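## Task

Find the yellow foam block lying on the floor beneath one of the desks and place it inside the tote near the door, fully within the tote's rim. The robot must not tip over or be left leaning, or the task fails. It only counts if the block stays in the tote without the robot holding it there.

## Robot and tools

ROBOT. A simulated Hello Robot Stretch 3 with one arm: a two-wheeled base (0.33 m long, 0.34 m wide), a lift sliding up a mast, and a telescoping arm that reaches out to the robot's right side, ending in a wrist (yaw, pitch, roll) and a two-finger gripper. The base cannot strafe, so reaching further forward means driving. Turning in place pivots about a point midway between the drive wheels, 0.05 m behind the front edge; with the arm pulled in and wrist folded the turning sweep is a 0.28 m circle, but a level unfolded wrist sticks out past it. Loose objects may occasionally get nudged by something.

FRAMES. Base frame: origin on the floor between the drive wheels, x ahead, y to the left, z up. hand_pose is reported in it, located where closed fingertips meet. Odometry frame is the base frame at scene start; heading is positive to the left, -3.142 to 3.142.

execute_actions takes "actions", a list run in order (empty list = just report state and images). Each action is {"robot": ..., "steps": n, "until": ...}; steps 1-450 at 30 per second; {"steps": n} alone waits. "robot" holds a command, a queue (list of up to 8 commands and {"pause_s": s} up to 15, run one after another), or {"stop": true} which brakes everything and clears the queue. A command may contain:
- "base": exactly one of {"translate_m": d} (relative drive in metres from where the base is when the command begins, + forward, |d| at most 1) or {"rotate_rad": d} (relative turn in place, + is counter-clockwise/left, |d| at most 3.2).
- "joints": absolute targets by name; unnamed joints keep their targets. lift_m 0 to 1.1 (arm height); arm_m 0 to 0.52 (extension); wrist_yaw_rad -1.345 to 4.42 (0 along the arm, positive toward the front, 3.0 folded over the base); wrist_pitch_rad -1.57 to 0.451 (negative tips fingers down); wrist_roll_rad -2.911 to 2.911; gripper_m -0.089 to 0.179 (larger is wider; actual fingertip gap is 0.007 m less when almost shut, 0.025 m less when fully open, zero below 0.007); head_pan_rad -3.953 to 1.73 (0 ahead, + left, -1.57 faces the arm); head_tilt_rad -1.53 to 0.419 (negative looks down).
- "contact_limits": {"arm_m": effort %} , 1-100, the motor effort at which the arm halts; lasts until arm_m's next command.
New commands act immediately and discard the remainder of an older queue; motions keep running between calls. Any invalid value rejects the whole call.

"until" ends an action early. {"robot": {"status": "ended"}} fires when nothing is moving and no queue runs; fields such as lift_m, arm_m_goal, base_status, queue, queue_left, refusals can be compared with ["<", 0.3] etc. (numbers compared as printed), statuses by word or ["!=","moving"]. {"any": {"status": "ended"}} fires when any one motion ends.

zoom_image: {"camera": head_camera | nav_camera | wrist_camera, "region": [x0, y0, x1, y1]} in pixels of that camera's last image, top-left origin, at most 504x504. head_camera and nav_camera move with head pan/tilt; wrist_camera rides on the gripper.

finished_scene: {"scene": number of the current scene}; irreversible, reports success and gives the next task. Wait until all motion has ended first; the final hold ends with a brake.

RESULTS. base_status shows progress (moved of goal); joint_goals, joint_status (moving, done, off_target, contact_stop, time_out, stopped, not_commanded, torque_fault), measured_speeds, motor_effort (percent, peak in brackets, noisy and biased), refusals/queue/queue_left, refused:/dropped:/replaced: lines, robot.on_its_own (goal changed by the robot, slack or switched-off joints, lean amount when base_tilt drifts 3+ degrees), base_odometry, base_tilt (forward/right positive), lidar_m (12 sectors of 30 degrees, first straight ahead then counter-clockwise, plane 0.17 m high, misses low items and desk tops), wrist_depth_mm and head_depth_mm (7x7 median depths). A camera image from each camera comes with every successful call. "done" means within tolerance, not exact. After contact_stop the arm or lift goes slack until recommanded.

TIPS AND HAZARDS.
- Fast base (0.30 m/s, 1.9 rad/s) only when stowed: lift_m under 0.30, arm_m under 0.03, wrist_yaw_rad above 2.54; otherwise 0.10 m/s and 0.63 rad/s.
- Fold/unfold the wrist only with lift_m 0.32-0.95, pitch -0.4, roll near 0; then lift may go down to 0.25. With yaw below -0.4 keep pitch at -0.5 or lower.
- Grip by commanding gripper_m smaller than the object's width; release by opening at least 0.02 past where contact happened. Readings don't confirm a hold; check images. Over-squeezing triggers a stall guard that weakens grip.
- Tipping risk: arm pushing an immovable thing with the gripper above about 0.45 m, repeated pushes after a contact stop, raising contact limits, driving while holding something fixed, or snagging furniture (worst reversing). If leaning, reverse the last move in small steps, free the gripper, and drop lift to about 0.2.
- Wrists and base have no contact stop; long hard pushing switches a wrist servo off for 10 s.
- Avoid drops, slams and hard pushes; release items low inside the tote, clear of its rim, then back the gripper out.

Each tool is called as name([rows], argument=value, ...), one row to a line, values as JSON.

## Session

execute_actions([
  {"robot":{"joints":{"head_tilt_rad":-0.6}},"steps":450,"until":{"robot":{"status":"ended"}}},
])

execute_actions([
  {"robot":{"joints":{"head_pan_rad":-1.6}},"steps":450,"until":{"robot":{"status":"ended"}}},
])

execute_actions([
  {"robot":{"joints":{"head_pan_rad":-3.2}},"steps":450,"until":{"robot":{"status":"ended"}}},
])

Scene clock: 0.93 s.
robot.base_odometry: x=+0.000 y=+0.000 heading=+0.000 (m, m, rad; robot's odometry frame)
robot.turned_by_wheels: +0.000 (rad since the last result)
robot.turned_by_imu: +0.000 (rad since the last result)
robot.base_tilt: forward=-1.7 right=-0.3 (deg)
robot.lidar_m: 1.35 1.82 1.09 0.73 0.67 0.68 0.86 1.60 1.68 1.14 1.06 1.07
robot.head_depth_mm: 1116 1193 1287 1389 1508 1475 1267 / 1230 1321 1426 1571 1670 1472 1270 / 1351 1477 1614 1783 1756 1480 1262 / 1516 1676 1855 2025 1759 1469 1259 / 1737 1936 2150 2178 1746 1467 1253 / 1762 1932 2130 2170 1740 1453 1254 / 1665 1784 1959 2088 1743 1456 1244
robot.base_status: not_commanded
robot.joint_positions: lift_m=+0.322 arm_m=-0.002 wrist_yaw_rad=+3.056 wrist_pitch_rad=-0.592 wrist_roll_rad=-0.019 gripper_m=+0.037 head_pan_rad=+0.005 head_tilt_rad=-0.592
robot.joint_goals: lift_m=+0.322 arm_m=-0.002 wrist_yaw_rad=+3.056 wrist_pitch_rad=-0.592 wrist_roll_rad=-0.019 gripper_m=+0.037 head_pan_rad=+0.005 head_tilt_rad=-0.600
robot.joint_status: lift_m=not_commanded arm_m=not_commanded wrist_yaw_rad=not_commanded wrist_pitch_rad=not_commanded wrist_roll_rad=not_commanded gripper_m=not_commanded head_pan_rad=not_commanded head_tilt_rad=done
robot.measured_speeds: translate_m=+0.000 rotate_rad=+0.000 lift_m=+0.000 arm_m=+0.000 wrist_yaw_rad=+0.000 wrist_pitch_rad=+0.000 wrist_roll_rad=+0.000 head_pan_rad=+0.000 head_tilt_rad=+0.000
robot: refusals=0 queue=done queue_left=0
robot.motor_effort: left_wheel=-1(1) right_wheel=+0(0) lift_m=+29(29) arm_m=+0(0) wrist_yaw_rad=+0(2) wrist_pitch_rad=+5(5) wrist_roll_rad=+0(0) gripper_m=-1(0) head_pan_rad=+0(1) head_tilt_rad=-2(22) (%)
robot.hand_pose: x=-0.0042 y=+0.0554 z=+0.2975 quat_wxyz=(+0.234, +0.678, +0.180, +0.673) (m; robot's base frame)
robot.wrist_depth_mm: 543 595 750 852 - - - / 572 654 - 929 969 975 978 / 613 721 - 776 777 765 755 / 625 650 661 646 644 628 643 / 549 554 562 567 575 553 552 / 498 - - - 490 483 480 / - - - - 415 424 417
pictures: head_camera (sideways: a quarter turn clockwise sets it upright), nav_camera (sideways: a quarter turn counterclockwise sets it upright), wrist_camera
camera_calibration (this result's frames):
head_camera: T_world_to_cam=[[-0.580538, -0.0145155, -0.814104, 1.08365], [0.0122914, 0.999571, -0.0265874, 0.0368198], [0.81414, -0.0254415, -0.58011, 0.7063], [0, 0, 0, 1]] pos_world=[0.0536225, -0.00310494, 1.29292]
nav_camera: T_world_to_cam=[[0.581057, -0.00897919, 0.813814, -1.02436], [-0.0483132, -0.998556, 0.0234777, 0.0285152], [0.812428, -0.0529598, -0.580651, 0.710907], [0, 0, 0, 1]] pos_world=[0.019026, 0.0569257, 1.24575]
wrist_camera: T_world_to_cam=[[0.999572, -0.0189874, 0.0222752, 0.00213441], [0.00368189, -0.673425, -0.739246, 0.297619], [0.0290371, 0.739011, -0.673067, 0.32866], [0, 0, 0, 1]] pos_world=[-0.0127726, -0.0424192, 0.441176]
Images, in order (width x height): head_camera 896x504, nav_camera 672x504, wrist_camera 644x364.

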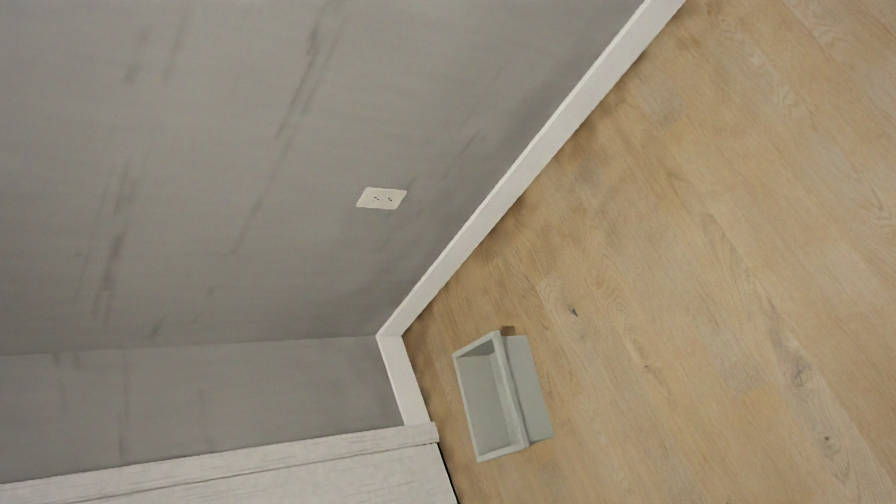

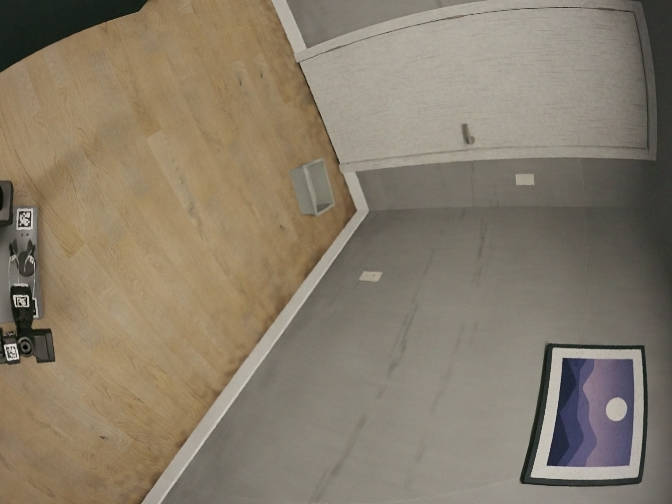

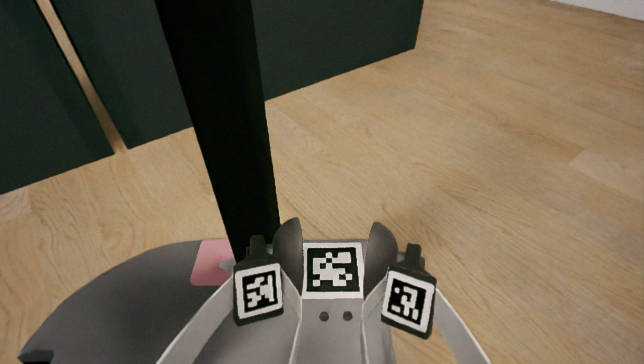

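Scene clock: 2.30 s.
robot.base_odometry: x=+0.000 y=+0.000 heading=+0.000 (m, m, rad; robot's odometry frame)
robot.turned_by_wheels: +0.000 (rad since the last result)
robot.turned_by_imu: +0.000 (rad since the last result)
robot.base_tilt: forward=-1.8 right=-0.2 (deg)
robot.lidar_m: 1.34 1.82 1.09 0.72 0.67 0.68 0.86 1.60 1.67 1.14 1.06 1.07
robot.head_depth_mm: 1464 1657 1934 2144 1784 1484 1268 / 1344 1518 1730 1984 1763 1464 1274 / 1245 1387 1562 1791 1766 1472 1270 / 1159 1278 1425 1631 1719 1473 1257 / 1078 1185 1307 1469 1642 1455 1254 / 1012 1111 1222 1351 1526 1462 1253 / 955 1036 1137 1250 1391 1453 1249
robot.base_status: not_commanded
robot.joint_positions: lift_m=+0.322 arm_m=-0.002 wrist_yaw_rad=+3.056 wrist_pitch_rad=-0.592 wrist_roll_rad=-0.019 gripper_m=+0.037 head_pan_rad=-1.593 head_tilt_rad=-0.592
robot.joint_goals: lift_m=+0.322 arm_m=-0.002 wrist_yaw_rad=+3.056 wrist_pitch_rad=-0.592 wrist_roll_rad=-0.019 gripper_m=+0.037 head_pan_rad=-1.600 head_tilt_rad=-0.600
robot.joint_status: lift_m=not_commanded arm_m=not_commanded wrist_yaw_rad=not_commanded wrist_pitch_rad=not_commanded wrist_roll_rad=not_commanded gripper_m=not_commanded head_pan_rad=done head_tilt_rad=done
robot.measured_speeds: translate_m=+0.000 rotate_rad=+0.000 lift_m=+0.000 arm_m=+0.000 wrist_yaw_rad=+0.000 wrist_pitch_rad=+0.000 wrist_roll_rad=+0.000 head_pan_rad=+0.000 head_tilt_rad=+0.000
robot: refusals=0 queue=done queue_left=0
robot.motor_effort: left_wheel=-1(1) right_wheel=+0(1) lift_m=+29(29) arm_m=+0(0) wrist_yaw_rad=+0(1) wrist_pitch_rad=+5(5) wrist_roll_rad=+0(0) gripper_m=+0(0) head_pan_rad=-5(56) head_tilt_rad=-2(2) (%)
robot.hand_pose: x=-0.0042 y=+0.0554 z=+0.2975 quat_wxyz=(+0.234, +0.678, +0.180, +0.673) (m; robot's base frame)
robot.wrist_depth_mm: 548 584 739 868 - - - / 570 654 - 936 984 992 992 / 607 715 - 794 763 767 787 / 628 638 642 651 638 636 641 / 553 552 569 560 568 552 551 / 488 - - - 495 476 488 / - - - - 413 427 431
pictures: head_camera (sideways: a quarter turn clockwise sets it upright), nav_camera (sideways: a quarter turn counterclockwise sets it upright), wrist_camera
camera_calibration (this result's frames):
head_camera: T_world_to_cam=[[0.00115905, 0.581007, -0.813898, 1.07984], [0.998876, -0.039246, -0.0265935, 0.0308096], [-0.0473933, -0.812952, -0.580399, 0.71193], [0, 0, 0, 1]] pos_world=[0.00171412, -0.0474182, 1.2929]
nav_camera: T_world_to_cam=[[-0.0246592, -0.580891, 0.813608, -1.02039], [-0.996889, 0.0752284, 0.0234966, 0.0342769], [-0.0748554, -0.810497, -0.580939, 0.716694], [0, 0, 0, 1]] pos_world=[0.0626566, -0.0144372, 1.24575]
wrist_camera: T_world_to_cam=[[0.999572, -0.0189874, 0.0222752, 0.00213442], [0.00368189, -0.673425, -0.739246, 0.297619], [0.0290371, 0.739011, -0.673067, 0.328661], [0, 0, 0, 1]] pos_world=[-0.0127726, -0.0424193, 0.441176]
Images, in order (width x height): head_camera 896x504, nav_camera 672x504, wrist_camera 644x364.

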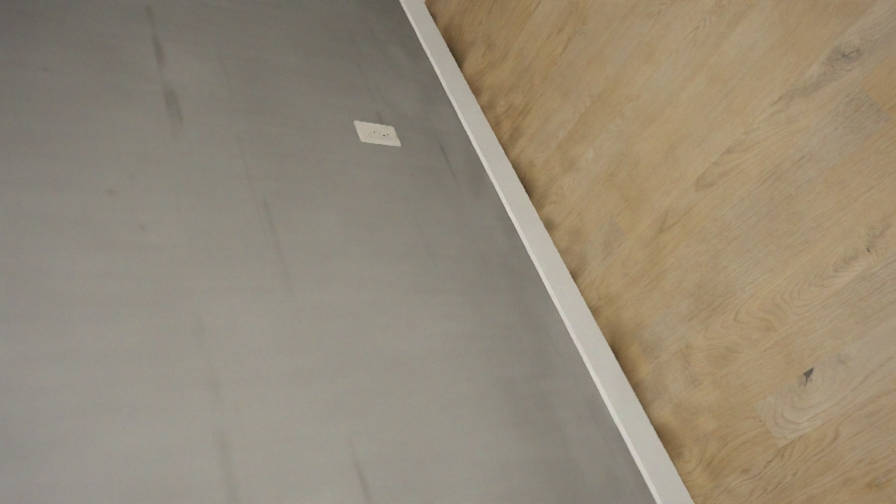

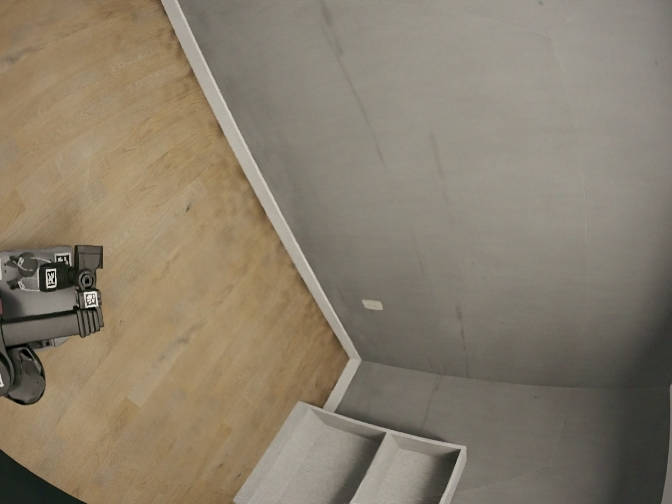

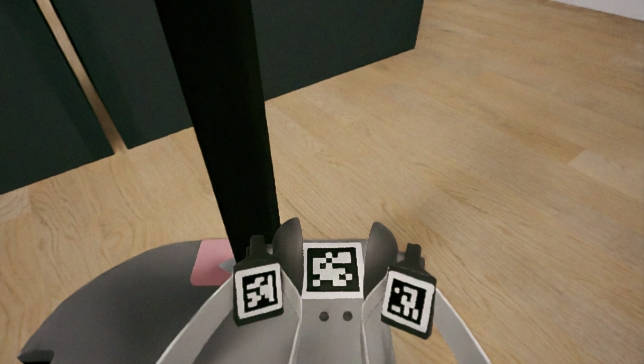

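Scene clock: 3.67 s.
robot.base_odometry: x=+0.000 y=+0.000 heading=+0.000 (m, m, rad; robot's odometry frame)
robot.turned_by_wheels: +0.000 (rad since the last result)
robot.turned_by_imu: +0.000 (rad since the last result)
robot.base_tilt: forward=-1.7 right=-0.2 (deg)
robot.lidar_m: 1.35 1.82 1.09 0.73 0.67 0.68 0.86 1.61 1.67 1.14 1.06 1.07
robot.head_depth_mm: 675 722 780 844 921 1020 1134 / 733 791 860 938 1035 1161 1252 / 805 873 956 1058 1186 1346 1263 / 892 978 1086 1215 1386 1453 1262 / 999 1114 1248 1429 1627 1468 1260 / 1135 1278 1469 1725 1739 1470 1254 / 1316 1512 1788 2029 1742 1458 1254
robot.base_status: not_commanded
robot.joint_positions: lift_m=+0.322 arm_m=-0.002 wrist_yaw_rad=+3.056 wrist_pitch_rad=-0.592 wrist_roll_rad=-0.019 gripper_m=+0.037 head_pan_rad=-3.193 head_tilt_rad=-0.592
robot.joint_goals: lift_m=+0.322 arm_m=-0.002 wrist_yaw_rad=+3.056 wrist_pitch_rad=-0.592 wrist_roll_rad=-0.019 gripper_m=+0.037 head_pan_rad=-3.200 head_tilt_rad=-0.600
robot.joint_status: lift_m=not_commanded arm_m=not_commanded wrist_yaw_rad=not_commanded wrist_pitch_rad=not_commanded wrist_roll_rad=not_commanded gripper_m=not_commanded head_pan_rad=done head_tilt_rad=done
robot.measured_speeds: translate_m=+0.000 rotate_rad=+0.000 lift_m=+0.000 arm_m=+0.000 wrist_yaw_rad=+0.000 wrist_pitch_rad=+0.000 wrist_roll_rad=+0.000 head_pan_rad=+0.000 head_tilt_rad=+0.000
robot: refusals=0 queue=done queue_left=0
robot.motor_effort: left_wheel=-1(1) right_wheel=+0(1) lift_m=+29(29) arm_m=+0(0) wrist_yaw_rad=+0(1) wrist_pitch_rad=+5(5) wrist_roll_rad=+1(0) gripper_m=-1(0) head_pan_rad=-4(55) head_tilt_rad=-2(2) (%)
robot.hand_pose: x=-0.0042 y=+0.0554 z=+0.2975 quat_wxyz=(+0.234, +0.678, +0.180, +0.673) (m; robot's base frame)
robot.wrist_depth_mm: 542 591 769 854 - - - / 565 649 - 909 996 967 978 / 612 705 - 772 776 786 770 / 621 651 651 627 645 648 643 / 547 552 563 554 556 559 557 / 487 - - - 496 484 481 / - - - - 419 421 422
pictures: head_camera (sideways: a quarter turn clockwise sets it upright), nav_camera (sideways: a quarter turn counterclockwise sets it upright), wrist_camera
camera_calibration (this result's frames):
head_camera: T_world_to_cam=[[0.58077, -0.0181255, -0.813866, 1.07626], [-0.0683936, -0.997304, -0.0265945, 0.0373212], [-0.811189, 0.0711085, -0.580444, 0.716648], [0, 0, 0, 1]] pos_world=[-0.0411694, 0.00576855, 1.2929]
nav_camera: T_world_to_cam=[[-0.579968, 0.0416122, 0.813575, -1.01696], [0.104303, 0.994268, 0.0234996, 0.0275558], [-0.807934, 0.0984873, -0.580984, 0.721224], [0, 0, 0, 1]] pos_world=[-0.00997929, -0.0561111, 1.24575]
wrist_camera: T_world_to_cam=[[0.999572, -0.0189877, 0.0222751, 0.00213442], [0.00368159, -0.673425, -0.739246, 0.297619], [0.0290372, 0.739011, -0.673067, 0.328661], [0, 0, 0, 1]] pos_world=[-0.0127726, -0.0424193, 0.441176]
Images, in order (width x height): head_camera 896x504, nav_camera 672x504, wrist_camera 644x364.

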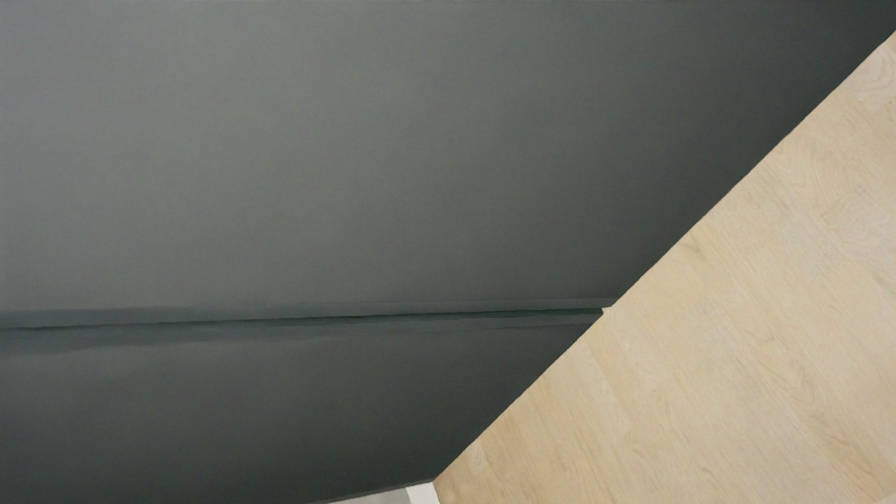

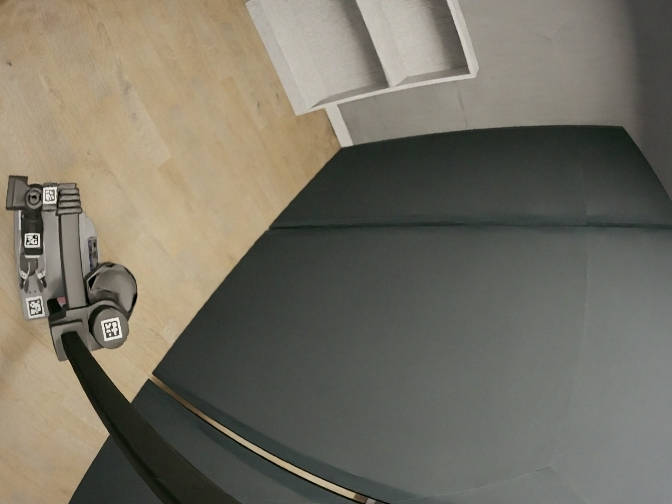

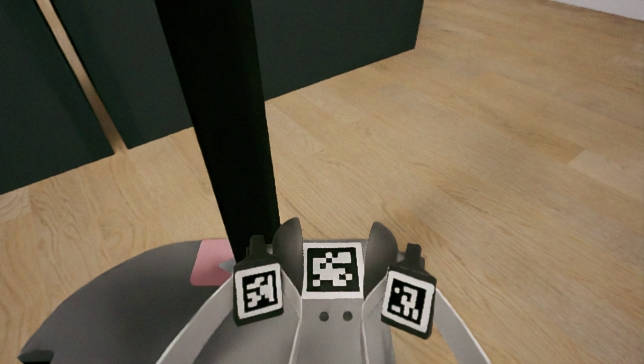

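execute_actions([
  {"robot":[{"base":{"rotate_rad":0.82},"joints":{"head_pan_rad":0.3,"lift_m":0.28,"wrist_pitch_rad":-0.4}},{"base":{"translate_m":0.7}},{"base":{"translate_m":0.67}},{"base":{"rotate_rad":1.375}},{"base":{"translate_m":1.0}}],"steps":450,"until":{"robot":{"status":"ended"}}},
  {"steps":450,"until":{"robot":{"status":"ended"}}},
])

Scene clock: 21.77 s.
robot.base_odometry: x=+0.350 y=+1.813 heading=+2.195 (m, m, rad; robot's odometry frame)
robot.turned_by_wheels: +2.195 (rad since the last result)
robot.turned_by_imu: +2.215 (rad since the last result)
robot.base_tilt: forward=-1.6 right=-0.3 (deg)
robot.lidar_m: 1.67 2.54 3.14 0.49 0.50 0.66 1.98 0.70 0.50 0.48 0.49 0.66
robot.head_depth_mm: 2051 2268 2498 2201 1778 1472 1273 / 2123 2327 2574 2215 1762 1472 1270 / 2094 2365 2604 2181 1752 1479 1265 / 2123 2428 2600 2176 1759 1473 1264 / 2196 2512 2706 2192 1741 1461 1262 / 2175 2577 2760 2162 1748 1457 1259 / 2295 2630 2804 2167 1730 1448 1253
robot.base_status: done (translate_m +1.0000 of +1.0000)
robot.joint_positions: lift_m=+0.280 arm_m=-0.002 wrist_yaw_rad=+3.056 wrist_pitch_rad=-0.419 wrist_roll_rad=-0.019 gripper_m=+0.037 head_pan_rad=+0.293 head_tilt_rad=-0.594
robot.joint_goals: lift_m=+0.280 arm_m=-0.002 wrist_yaw_rad=+3.056 wrist_pitch_rad=-0.400 wrist_roll_rad=-0.019 gripper_m=+0.037 head_pan_rad=+0.300 head_tilt_rad=-0.600
robot.joint_status: lift_m=done arm_m=not_commanded wrist_yaw_rad=not_commanded wrist_pitch_rad=done wrist_roll_rad=not_commanded gripper_m=not_commanded head_pan_rad=done head_tilt_rad=done
robot.measured_speeds: translate_m=+0.000 rotate_rad=+0.000 lift_m=+0.000 arm_m=+0.000 wrist_yaw_rad=+0.000 wrist_pitch_rad=+0.000 wrist_roll_rad=+0.000 head_pan_rad=+0.000 head_tilt_rad=+0.000
robot: refusals=0 queue=done queue_left=0
robot.motor_effort: left_wheel=-3(9) right_wheel=+2(10) lift_m=+26(30) arm_m=+0(1) wrist_yaw_rad=+0(1) wrist_pitch_rad=+9(9) wrist_roll_rad=+0(0) gripper_m=+0(0) head_pan_rad=+5(54) head_tilt_rad=-2(1) (%)
robot.hand_pose: x=-0.0021 y=+0.0804 z=+0.2926 quat_wxyz=(+0.176, +0.691, +0.119, +0.691) (m; robot's base frame)
robot.wrist_depth_mm: 466 474 - - - - - / 513 511 - - - - - / 565 562 - 991 996 - - / 613 610 - 752 769 786 784 / 600 622 604 620 641 616 621 / 514 517 - 528 533 510 518 / 451 - - - 428 444 447
pictures: head_camera (sideways: a quarter turn clockwise sets it upright), nav_camera (sideways: a quarter turn counterclockwise sets it upright), wrist_camera
camera_calibration (this result's frames):
head_camera: T_world_to_cam=[[-0.553775, -0.179216, -0.813151, 1.08225], [-0.272204, 0.961871, -0.0266157, 0.0385921], [0.786917, 0.206604, -0.581444, 0.7082], [0, 0, 0, 1]] pos_world=[0.0525326, 0.0105184, 1.29284]
nav_camera: T_world_to_cam=[[0.560946, 0.156836, 0.81286, -1.02299], [0.237373, -0.971133, 0.0235651, 0.0266588], [0.793091, 0.179733, -0.581982, 0.712755], [0, 0, 0, 1]] pos_world=[0.00223453, 0.0582258, 1.24573]
wrist_camera: T_world_to_cam=[[0.999161, -0.0236655, 0.0334169, -0.00228381], [0.0155126, -0.536491, -0.843764, 0.330466], [0.037896, 0.843574, -0.535674, 0.258269], [0, 0, 0, 1]] pos_world=[-0.0126319, -0.0406314, 0.417259]
Images, in order (width x height): head_camera 896x504, nav_camera 672x504, wrist_camera 644x364.

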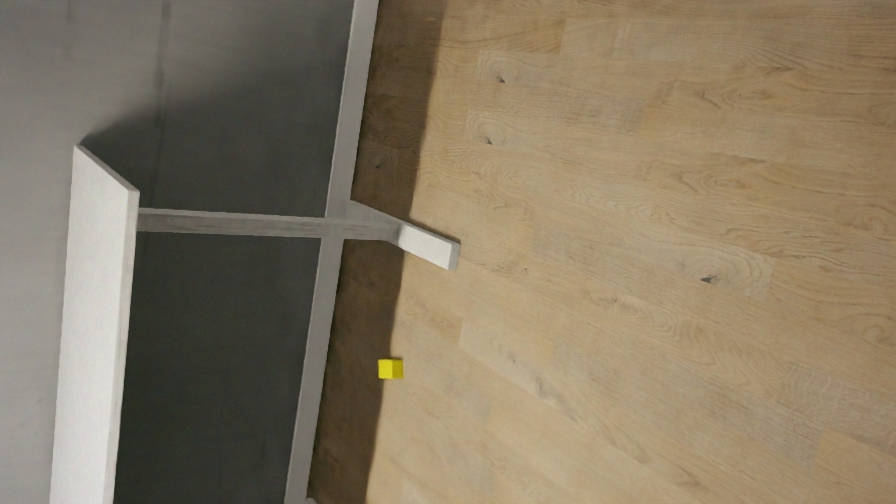

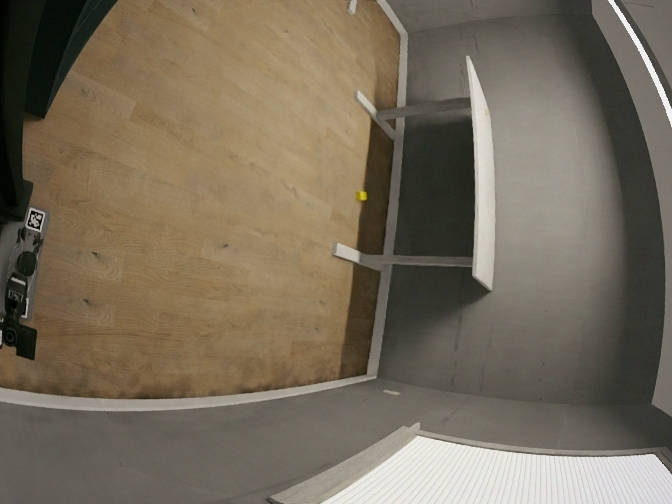

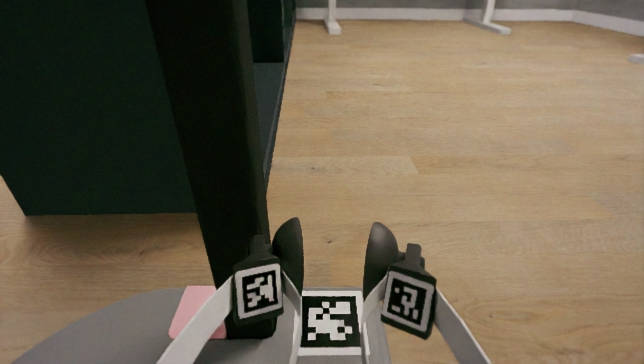

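execute_actions([
  {"robot":[{"base":{"rotate_rad":0.46}},{"base":{"translate_m":0.72}},{"base":{"translate_m":0.7}},{"base":{"rotate_rad":1.555},"joints":{"head_pan_rad":-1.57,"head_tilt_rad":-0.95}},{"joints":{"lift_m":0.33}},{"joints":{"wrist_yaw_rad":0,"gripper_m":0.15}},{"joints":{"wrist_pitch_rad":-0.7,"lift_m":0.1,"arm_m":0.2}}],"steps":450,"until":{"robot":{"status":"ended"}}},
  {"steps":450,"until":{"robot":{"status":"ended"}}},
])

Scene clock: 41.07 s.
robot.base_odometry: x=-0.905 y=+2.478 heading=-2.074 (m, m, rad; robot's odometry frame)
robot.turned_by_wheels: +2.015 (rad since the last result)
robot.turned_by_imu: +2.031 (rad since the last result)
robot.base_tilt: forward=-1.7 right=-0.3 (deg)
robot.lidar_m: 2.26 1.59 1.39 1.74 1.15 1.06 1.07 1.28 0.75 1.19 1.30 2.23
robot.head_depth_mm: 633 530 479 1529 1329 1227 1139 / 630 529 1546 1553 1382 1226 1144 / 628 527 1628 1548 1374 1236 - / 625 525 1682 1536 1389 1208 1161 / 625 524 1717 1535 1365 1241 1127 / 620 548 1737 1531 1363 1237 1126 / 619 558 1734 1532 1366 1231 1123
robot.base_status: done (rotate_rad +1.5549 of +1.5550)
robot.joint_positions: lift_m=+0.100 arm_m=+0.200 wrist_yaw_rad=+0.001 wrist_pitch_rad=-0.710 wrist_roll_rad=-0.019 gripper_m=+0.150 head_pan_rad=-1.563 head_tilt_rad=-0.938
robot.joint_goals: lift_m=+0.100 arm_m=+0.200 wrist_yaw_rad=+0.000 wrist_pitch_rad=-0.700 wrist_roll_rad=-0.019 gripper_m=+0.150 head_pan_rad=-1.570 head_tilt_rad=-0.950
robot.joint_status: lift_m=done arm_m=done wrist_yaw_rad=done wrist_pitch_rad=done wrist_roll_rad=not_commanded gripper_m=done head_pan_rad=done head_tilt_rad=done
robot.measured_speeds: translate_m=+0.000 rotate_rad=+0.000 lift_m=+0.000 arm_m=+0.000 wrist_yaw_rad=+0.000 wrist_pitch_rad=+0.000 wrist_roll_rad=+0.000 head_pan_rad=+0.000 head_tilt_rad=+0.000
robot: refusals=0 queue=done queue_left=0
robot.motor_effort: left_wheel=-3(7) right_wheel=+2(11) lift_m=+25(30) arm_m=+2(2) wrist_yaw_rad=-1(2) wrist_pitch_rad=+5(7) wrist_roll_rad=+0(0) gripper_m=+0(89) head_pan_rad=-5(57) head_tilt_rad=-4(19) (%)
robot.hand_pose: x=-0.0214 y=-0.5234 z=+0.0536 quat_wxyz=(+0.670, +0.248, -0.656, -0.243) (m; robot's base frame)
robot.wrist_depth_mm: 451 438 441 436 436 435 429 / 362 360 344 299 354 357 356 / 306 305 303 301 305 302 302 / 261 264 263 267 262 263 262 / 233 238 234 232 230 231 233 / 208 - 208 208 208 208 206 / 193 185 188 188 187 187 191
pictures: head_camera (sideways: a quarter turn clockwise sets it upright), nav_camera (sideways: a quarter turn counterclockwise sets it upright), wrist_camera
camera_calibration (this result's frames):
head_camera: T_world_to_cam=[[-0.0180774, 0.82242, -0.568594, 0.760281], [0.999523, 0.000618089, -0.0308839, 0.0363782], [-0.0250481, -0.568881, -0.822038, 1.02606], [0, 0, 0, 1]] pos_world=[0.00308396, -0.0415852, 1.27688]
nav_camera: T_world_to_cam=[[-0.00541673, -0.822883, 0.568185, -0.700683], [-0.998602, 0.0343227, 0.0401883, 0.0125712], [-0.0525719, -0.567173, -0.821919, 1.02997], [0, 0, 0, 1]] pos_world=[0.0629055, 0.00715861, 1.24416]
wrist_camera: T_world_to_cam=[[-0.997492, -0.0693206, 0.0143163, -0.0549162], [-0.0617193, 0.752758, -0.655398, 0.468211], [0.0346559, -0.654637, -0.755148, -0.132153], [0, 0, 0, 1]] pos_world=[-0.0213009, -0.442769, 0.207855]
Images, in order (width x height): head_camera 896x504, nav_camera 672x504, wrist_camera 644x364.

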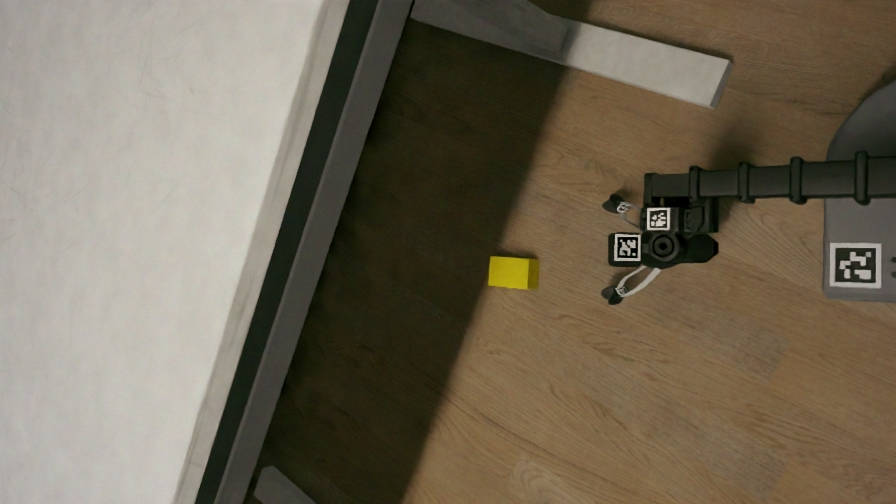

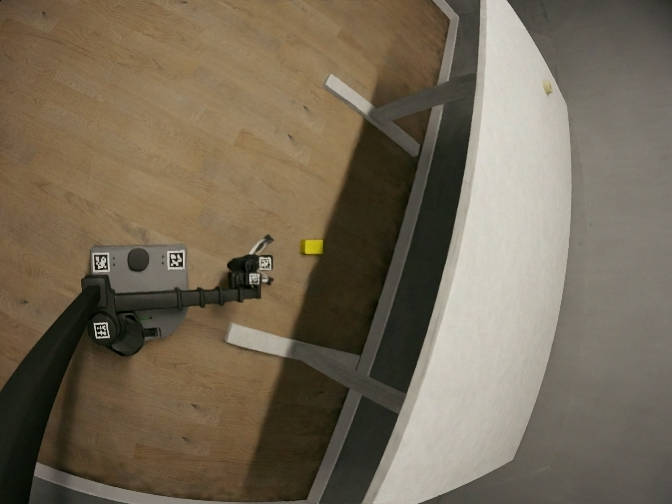

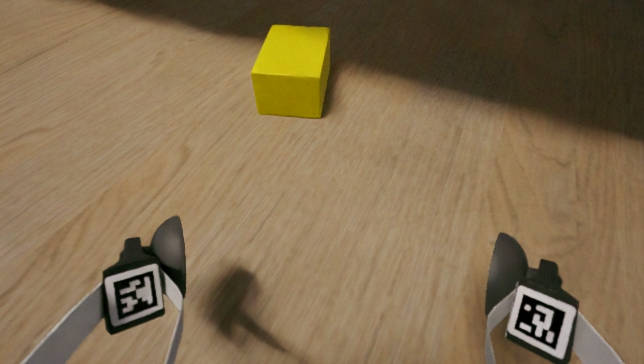

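execute_actions([
  {"robot":[{"base":{"translate_m":0.038},"joints":{"lift_m":0.08,"arm_m":0.41}},{"joints":{"gripper_m":0.02}},{"joints":{"lift_m":0.13}}],"steps":450,"until":{"robot":{"status":"ended"}}},
])

Scene clock: 47.20 s.
robot.base_odometry: x=-0.923 y=+2.444 heading=-2.074 (m, m, rad; robot's odometry frame)
robot.turned_by_wheels: +0.000 (rad since the last result)
robot.turned_by_imu: +0.000 (rad since the last result)
robot.base_tilt: forward=-1.7 right=-0.3 (deg)
robot.lidar_m: 2.23 1.56 1.38 1.80 1.19 1.10 1.11 1.29 0.77 1.21 1.28 2.21
robot.head_depth_mm: 632 531 485 1552 1340 1231 1136 / 630 529 1566 1550 1387 1240 1144 / 629 527 1645 1551 1363 1248 - / 626 525 1695 1564 1358 1238 1156 / 622 537 1707 1534 1368 1238 1126 / 622 547 1743 1530 1365 1233 1127 / 617 559 1738 1530 1363 1224 1124
robot.base_status: done (translate_m +0.0380 of +0.0380)
robot.joint_positions: lift_m=+0.130 arm_m=+0.410 wrist_yaw_rad=+0.001 wrist_pitch_rad=-0.713 wrist_roll_rad=-0.019 gripper_m=+0.021 head_pan_rad=-1.563 head_tilt_rad=-0.938
robot.joint_goals: lift_m=+0.130 arm_m=+0.410 wrist_yaw_rad=+0.000 wrist_pitch_rad=-0.700 wrist_roll_rad=-0.019 gripper_m=+0.020 head_pan_rad=-1.570 head_tilt_rad=-0.950
robot.joint_status: lift_m=done arm_m=done wrist_yaw_rad=done wrist_pitch_rad=done wrist_roll_rad=not_commanded gripper_m=done head_pan_rad=done head_tilt_rad=done
robot.measured_speeds: translate_m=+0.000 rotate_rad=+0.000 lift_m=+0.000 arm_m=+0.000 wrist_yaw_rad=+0.000 wrist_pitch_rad=+0.000 wrist_roll_rad=+0.000 head_pan_rad=+0.000 head_tilt_rad=+0.000
robot: refusals=0 queue=done queue_left=0
robot.motor_effort: left_wheel=-2(4) right_wheel=+2(6) lift_m=+32(34) arm_m=+2(1) wrist_yaw_rad=-1(0) wrist_pitch_rad=+6(6) wrist_roll_rad=+0(0) gripper_m=-18(97) head_pan_rad=-4(5) head_tilt_rad=-3(4) (%)
robot.hand_pose: x=-0.0215 y=-0.7329 z=+0.0828 quat_wxyz=(+0.669, +0.249, -0.656, -0.244) (m; robot's base frame)
robot.wrist_depth_mm: 502 502 500 495 497 485 453 / 413 414 410 414 409 405 408 / 349 347 346 348 347 344 346 / 298 301 300 174 293 299 300 / 266 266 270 154 257 262 263 / 238 239 - 137 137 237 236 / 216 217 211 129 149 214 214
pictures: head_camera (sideways: a quarter turn clockwise sets it upright), nav_camera (sideways: a quarter turn counterclockwise sets it upright), wrist_camera
camera_calibration (this result's frames):
head_camera: T_world_to_cam=[[-0.0178538, 0.822425, -0.568594, 0.76028], [0.999523, 0.000346425, -0.0308839, 0.0363782], [-0.0252027, -0.568874, -0.822039, 1.02606], [0, 0, 0, 1]] pos_world=[0.00307266, -0.0415844, 1.27688]
nav_camera: T_world_to_cam=[[-0.00564039, -0.822882, 0.568185, -0.700681], [-0.998593, 0.0345941, 0.0401883, 0.0125711], [-0.052726, -0.567159, -0.821919, 1.02997], [0, 0, 0, 1]] pos_world=[0.0629075, 0.00714318, 1.24416]
wrist_camera: T_world_to_cam=[[-0.9975, -0.0692464, 0.0141165, -0.0698047], [-0.0616333, 0.754672, -0.653201, 0.646255], [0.0345785, -0.652438, -0.757053, -0.245442], [0, 0, 0, 1]] pos_world=[-0.0213123, -0.65268, 0.237308]
Images, in order (width x height): head_camera 896x504, nav_camera 672x504, wrist_camera 644x364.

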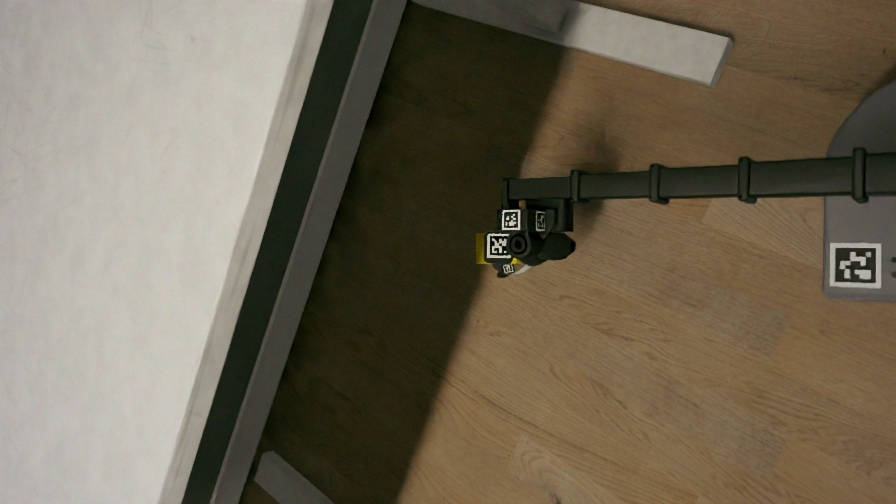

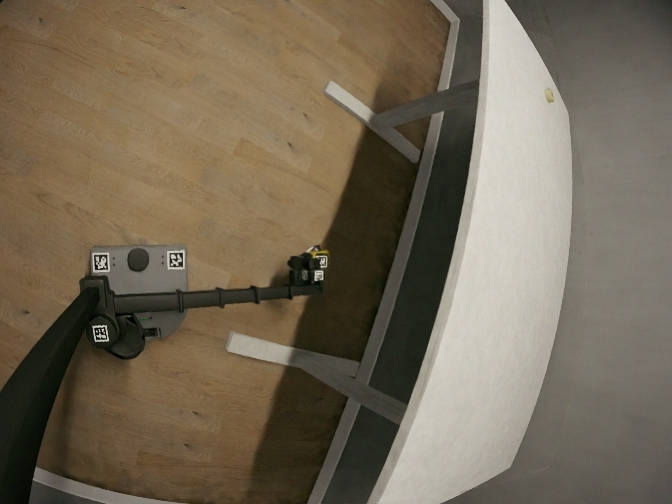

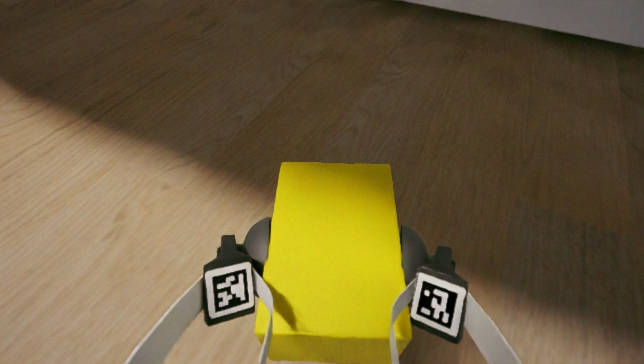

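execute_actions([
  {"robot":[{"joints":{"lift_m":0.33,"arm_m":0,"wrist_pitch_rad":-0.4}},{"joints":{"wrist_yaw_rad":2.65,"head_pan_rad":0,"head_tilt_rad":-0.7}},{"joints":{"lift_m":0.29}},{"base":{"rotate_rad":1.59}},{"base":{"translate_m":0.72}},{"base":{"translate_m":0.7}},{"base":{"rotate_rad":-0.47}}],"steps":450,"until":{"robot":{"status":"ended"}}},
  {"steps":450,"until":{"robot":{"status":"ended"}}},
])

Scene clock: 67.47 s.
robot.base_odometry: x=+0.334 y=+1.784 heading=-0.954 (m, m, rad; robot's odometry frame)
robot.turned_by_wheels: +1.120 (rad since the last result)
robot.turned_by_imu: +1.129 (rad since the last result)
robot.base_tilt: forward=-1.8 right=-0.2 (deg)
robot.lidar_m: 2.26 0.82 0.57 0.54 0.55 0.72 1.74 2.55 3.09 0.43 0.43 0.56
robot.head_depth_mm: 2048 2309 2397 1929 1614 1376 1163 / 2022 2279 2406 1924 1606 1376 1203 / 2021 2263 2372 1920 1590 1372 1199 / 2015 2251 2361 1901 1597 1362 1199 / 1991 2242 2203 1904 1599 1367 1198 / 1969 2218 2347 1890 1585 1361 1193 / 1971 2150 2179 1881 1580 1352 1192
robot.base_status: done (rotate_rad -0.4699 of -0.4700)
robot.joint_positions: lift_m=+0.290 arm_m=+0.000 wrist_yaw_rad=+2.649 wrist_pitch_rad=-0.422 wrist_roll_rad=-0.019 gripper_m=+0.021 head_pan_rad=-0.007 head_tilt_rad=-0.703
robot.joint_goals: lift_m=+0.290 arm_m=+0.000 wrist_yaw_rad=+2.650 wrist_pitch_rad=-0.400 wrist_roll_rad=-0.019 gripper_m=+0.020 head_pan_rad=+0.000 head_tilt_rad=-0.700
robot.joint_status: lift_m=done arm_m=done wrist_yaw_rad=done wrist_pitch_rad=done wrist_roll_rad=not_commanded gripper_m=done head_pan_rad=done head_tilt_rad=done
robot.measured_speeds: translate_m=+0.000 rotate_rad=+0.000 lift_m=+0.000 arm_m=+0.000 wrist_yaw_rad=+0.000 wrist_pitch_rad=+0.000 wrist_roll_rad=+0.000 head_pan_rad=+0.000 head_tilt_rad=+0.000
robot: refusals=0 queue=done queue_left=0
robot.motor_effort: left_wheel=+0(8) right_wheel=-2(10) lift_m=+27(36) arm_m=-2(2) wrist_yaw_rad=+1(3) wrist_pitch_rad=+10(14) wrist_roll_rad=+0(0) gripper_m=-18(19) head_pan_rad=+4(54) head_tilt_rad=+2(14) (%)
robot.hand_pose: x=+0.0847 y=+0.0520 z=+0.3019 quat_wxyz=(+0.313, +0.700, -0.022, +0.641) (m; robot's base frame)
robot.wrist_depth_mm: 447 493 548 624 738 859 983 / 476 525 595 681 778 976 - / 515 563 647 728 883 1000 - / 550 607 680 174 754 796 794 / - 625 631 153 598 632 643 / - 513 - 137 137 523 527 / - - - 129 148 451 450
pictures: head_camera (sideways: a quarter turn clockwise sets it upright), nav_camera (sideways: a quarter turn counterclockwise sets it upright), wrist_camera
camera_calibration (this result's frames):
head_camera: T_world_to_cam=[[-0.667654, -0.00700571, -0.744439, 0.993376], [0.0211218, 0.999375, -0.028348, 0.0390541], [0.744172, -0.0346506, -0.667089, 0.819872], [0, 0, 0, 1]] pos_world=[0.0522806, -0.00366139, 1.28754]
nav_camera: T_world_to_cam=[[0.667858, -0.0164933, 0.744106, -0.934021], [-0.0572514, -0.997931, 0.0292655, 0.0210385], [0.742084, -0.0621463, -0.66742, 0.824209], [0, 0, 0, 1]] pos_world=[0.013366, 0.0568114, 1.24449]
wrist_camera: T_world_to_cam=[[0.908032, -0.417583, 0.0332184, -0.0617123], [-0.199687, -0.501198, -0.841977, 0.337532], [0.368244, 0.757908, -0.53849, 0.261221], [0, 0, 0, 1]] pos_world=[0.0272447, -0.0545809, 0.426909]
Images, in order (width x height): head_camera 896x504, nav_camera 672x504, wrist_camera 644x364.

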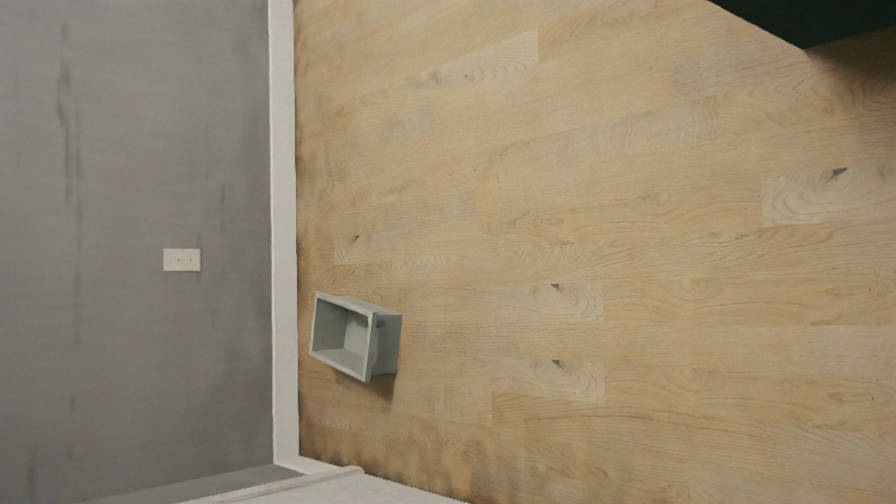

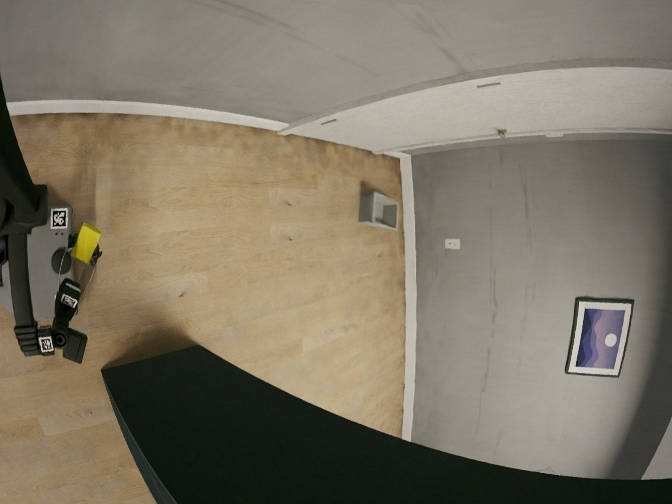

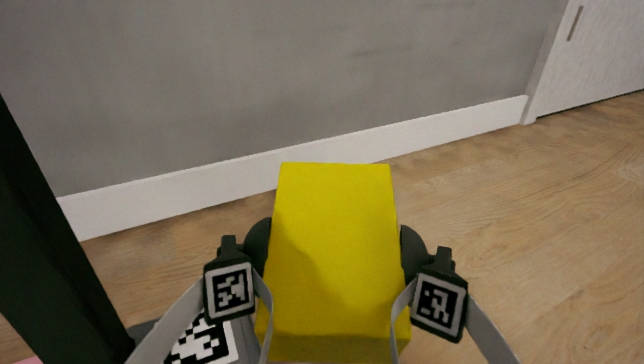

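execute_actions([
  {"robot":[{"base":{"rotate_rad":0.13}},{"base":{"translate_m":0.65}},{"base":{"translate_m":0.6}},{"base":{"rotate_rad":1.45},"joints":{"head_pan_rad":-1.57,"head_tilt_rad":-0.95}},{"joints":{"lift_m":0.33}},{"joints":{"wrist_yaw_rad":-0.25}},{"base":{"translate_m":0.08},"joints":{"wrist_pitch_rad":-0.7,"arm_m":0.2,"lift_m":0.26}}],"steps":450,"until":{"robot":{"status":"ended"}}},
  {"steps":450,"until":{"robot":{"status":"ended"}}},
])

Scene clock: 85.00 s.
robot.base_odometry: x=+1.248 y=+0.914 heading=+0.626 (m, m, rad; robot's odometry frame)
robot.turned_by_wheels: +1.580 (rad since the last result)
robot.turned_by_imu: +1.593 (rad since the last result)
robot.base_tilt: forward=-1.8 right=-0.2 (deg)
robot.lidar_m: 0.35 0.36 0.50 1.18 0.93 0.95 2.28 1.54 1.07 1.02 0.54 0.37
robot.head_depth_mm: 985 1156 1398 1547 1385 1244 1135 / 978 1150 1397 1549 1376 1244 1151 / 975 1150 1383 1544 1367 1230 - / 974 1131 1369 1542 1369 1212 1158 / 969 1127 1361 1516 1373 1230 1129 / 968 1124 1350 1513 1366 1229 1126 / 960 1125 1317 1426 1305 1210 1115
robot.base_status: done (translate_m +0.0800 of +0.0800)
robot.joint_positions: lift_m=+0.260 arm_m=+0.200 wrist_yaw_rad=-0.249 wrist_pitch_rad=-0.713 wrist_roll_rad=-0.019 gripper_m=+0.021 head_pan_rad=-1.563 head_tilt_rad=-0.938
robot.joint_goals: lift_m=+0.260 arm_m=+0.200 wrist_yaw_rad=-0.250 wrist_pitch_rad=-0.700 wrist_roll_rad=-0.019 gripper_m=+0.020 head_pan_rad=-1.570 head_tilt_rad=-0.950
robot.joint_status: lift_m=done arm_m=done wrist_yaw_rad=done wrist_pitch_rad=done wrist_roll_rad=not_commanded gripper_m=done head_pan_rad=done head_tilt_rad=done
robot.measured_speeds: translate_m=+0.000 rotate_rad=+0.000 lift_m=+0.000 arm_m=+0.000 wrist_yaw_rad=+0.000 wrist_pitch_rad=+0.000 wrist_roll_rad=+0.000 head_pan_rad=+0.000 head_tilt_rad=+0.000
robot: refusals=0 queue=done queue_left=0
robot.motor_effort: left_wheel=-3(9) right_wheel=+2(11) lift_m=+26(33) arm_m=+1(1) wrist_yaw_rad=-1(2) wrist_pitch_rad=+6(8) wrist_roll_rad=+0(0) gripper_m=-18(18) head_pan_rad=-2(54) head_tilt_rad=-3(16) (%)
robot.hand_pose: x=-0.0655 y=-0.5173 z=+0.2130 quat_wxyz=(+0.633, +0.166, -0.682, -0.326) (m; robot's base frame)
robot.wrist_depth_mm: 498 527 565 605 650 682 743 / 544 587 613 634 643 643 642 / 555 551 566 371 550 544 549 / 471 481 377 173 460 467 471 / 426 419 336 153 403 412 411 / 374 368 - 137 137 375 373 / 341 339 324 129 149 341 338
pictures: head_camera (sideways: a quarter turn clockwise sets it upright), nav_camera (sideways: a quarter turn counterclockwise sets it upright), wrist_camera
camera_calibration (this result's frames):
head_camera: T_world_to_cam=[[-0.0178377, 0.822414, -0.568609, 0.7603], [0.999523, 0.000326306, -0.0308838, 0.0363781], [-0.0252138, -0.568889, -0.822028, 1.02605], [0, 0, 0, 1]] pos_world=[0.00307185, -0.0415848, 1.27688]
nav_camera: T_world_to_cam=[[-0.00565656, -0.822871, 0.5682, -0.700701], [-0.998592, 0.0346143, 0.0401875, 0.0125721], [-0.052737, -0.567173, -0.821909, 1.02996], [0, 0, 0, 1]] pos_world=[0.0629076, 0.00714099, 1.24416]
wrist_camera: T_world_to_cam=[[-0.983682, 0.179362, 0.0141096, 0.0288988], [0.126766, 0.746605, -0.653078, 0.574045], [-0.127671, -0.640632, -0.757159, -0.00918293], [0, 0, 0, 1]] pos_world=[-0.0455147, -0.439651, 0.367535]
Images, in order (width x height): head_camera 896x504, nav_camera 672x504, wrist_camera 644x364.

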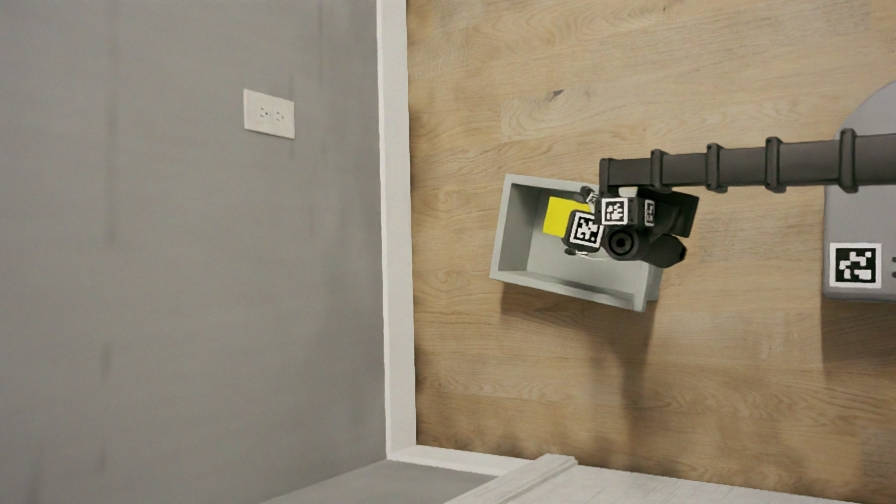

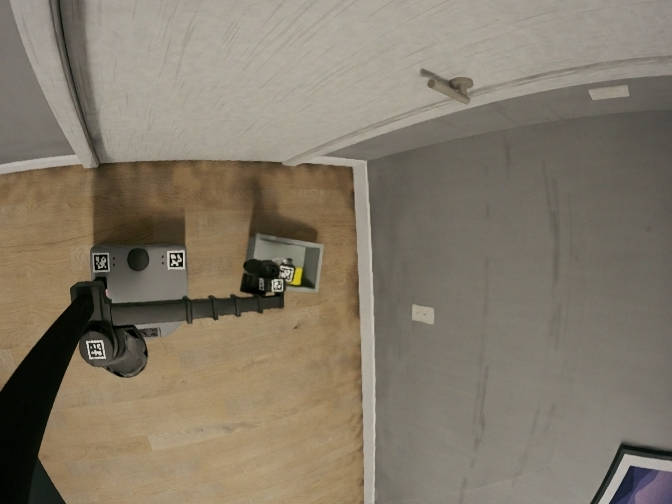

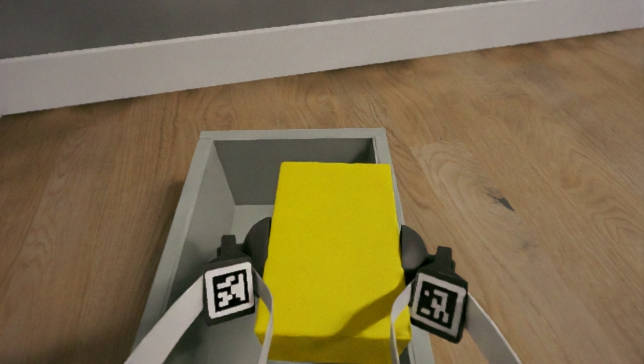

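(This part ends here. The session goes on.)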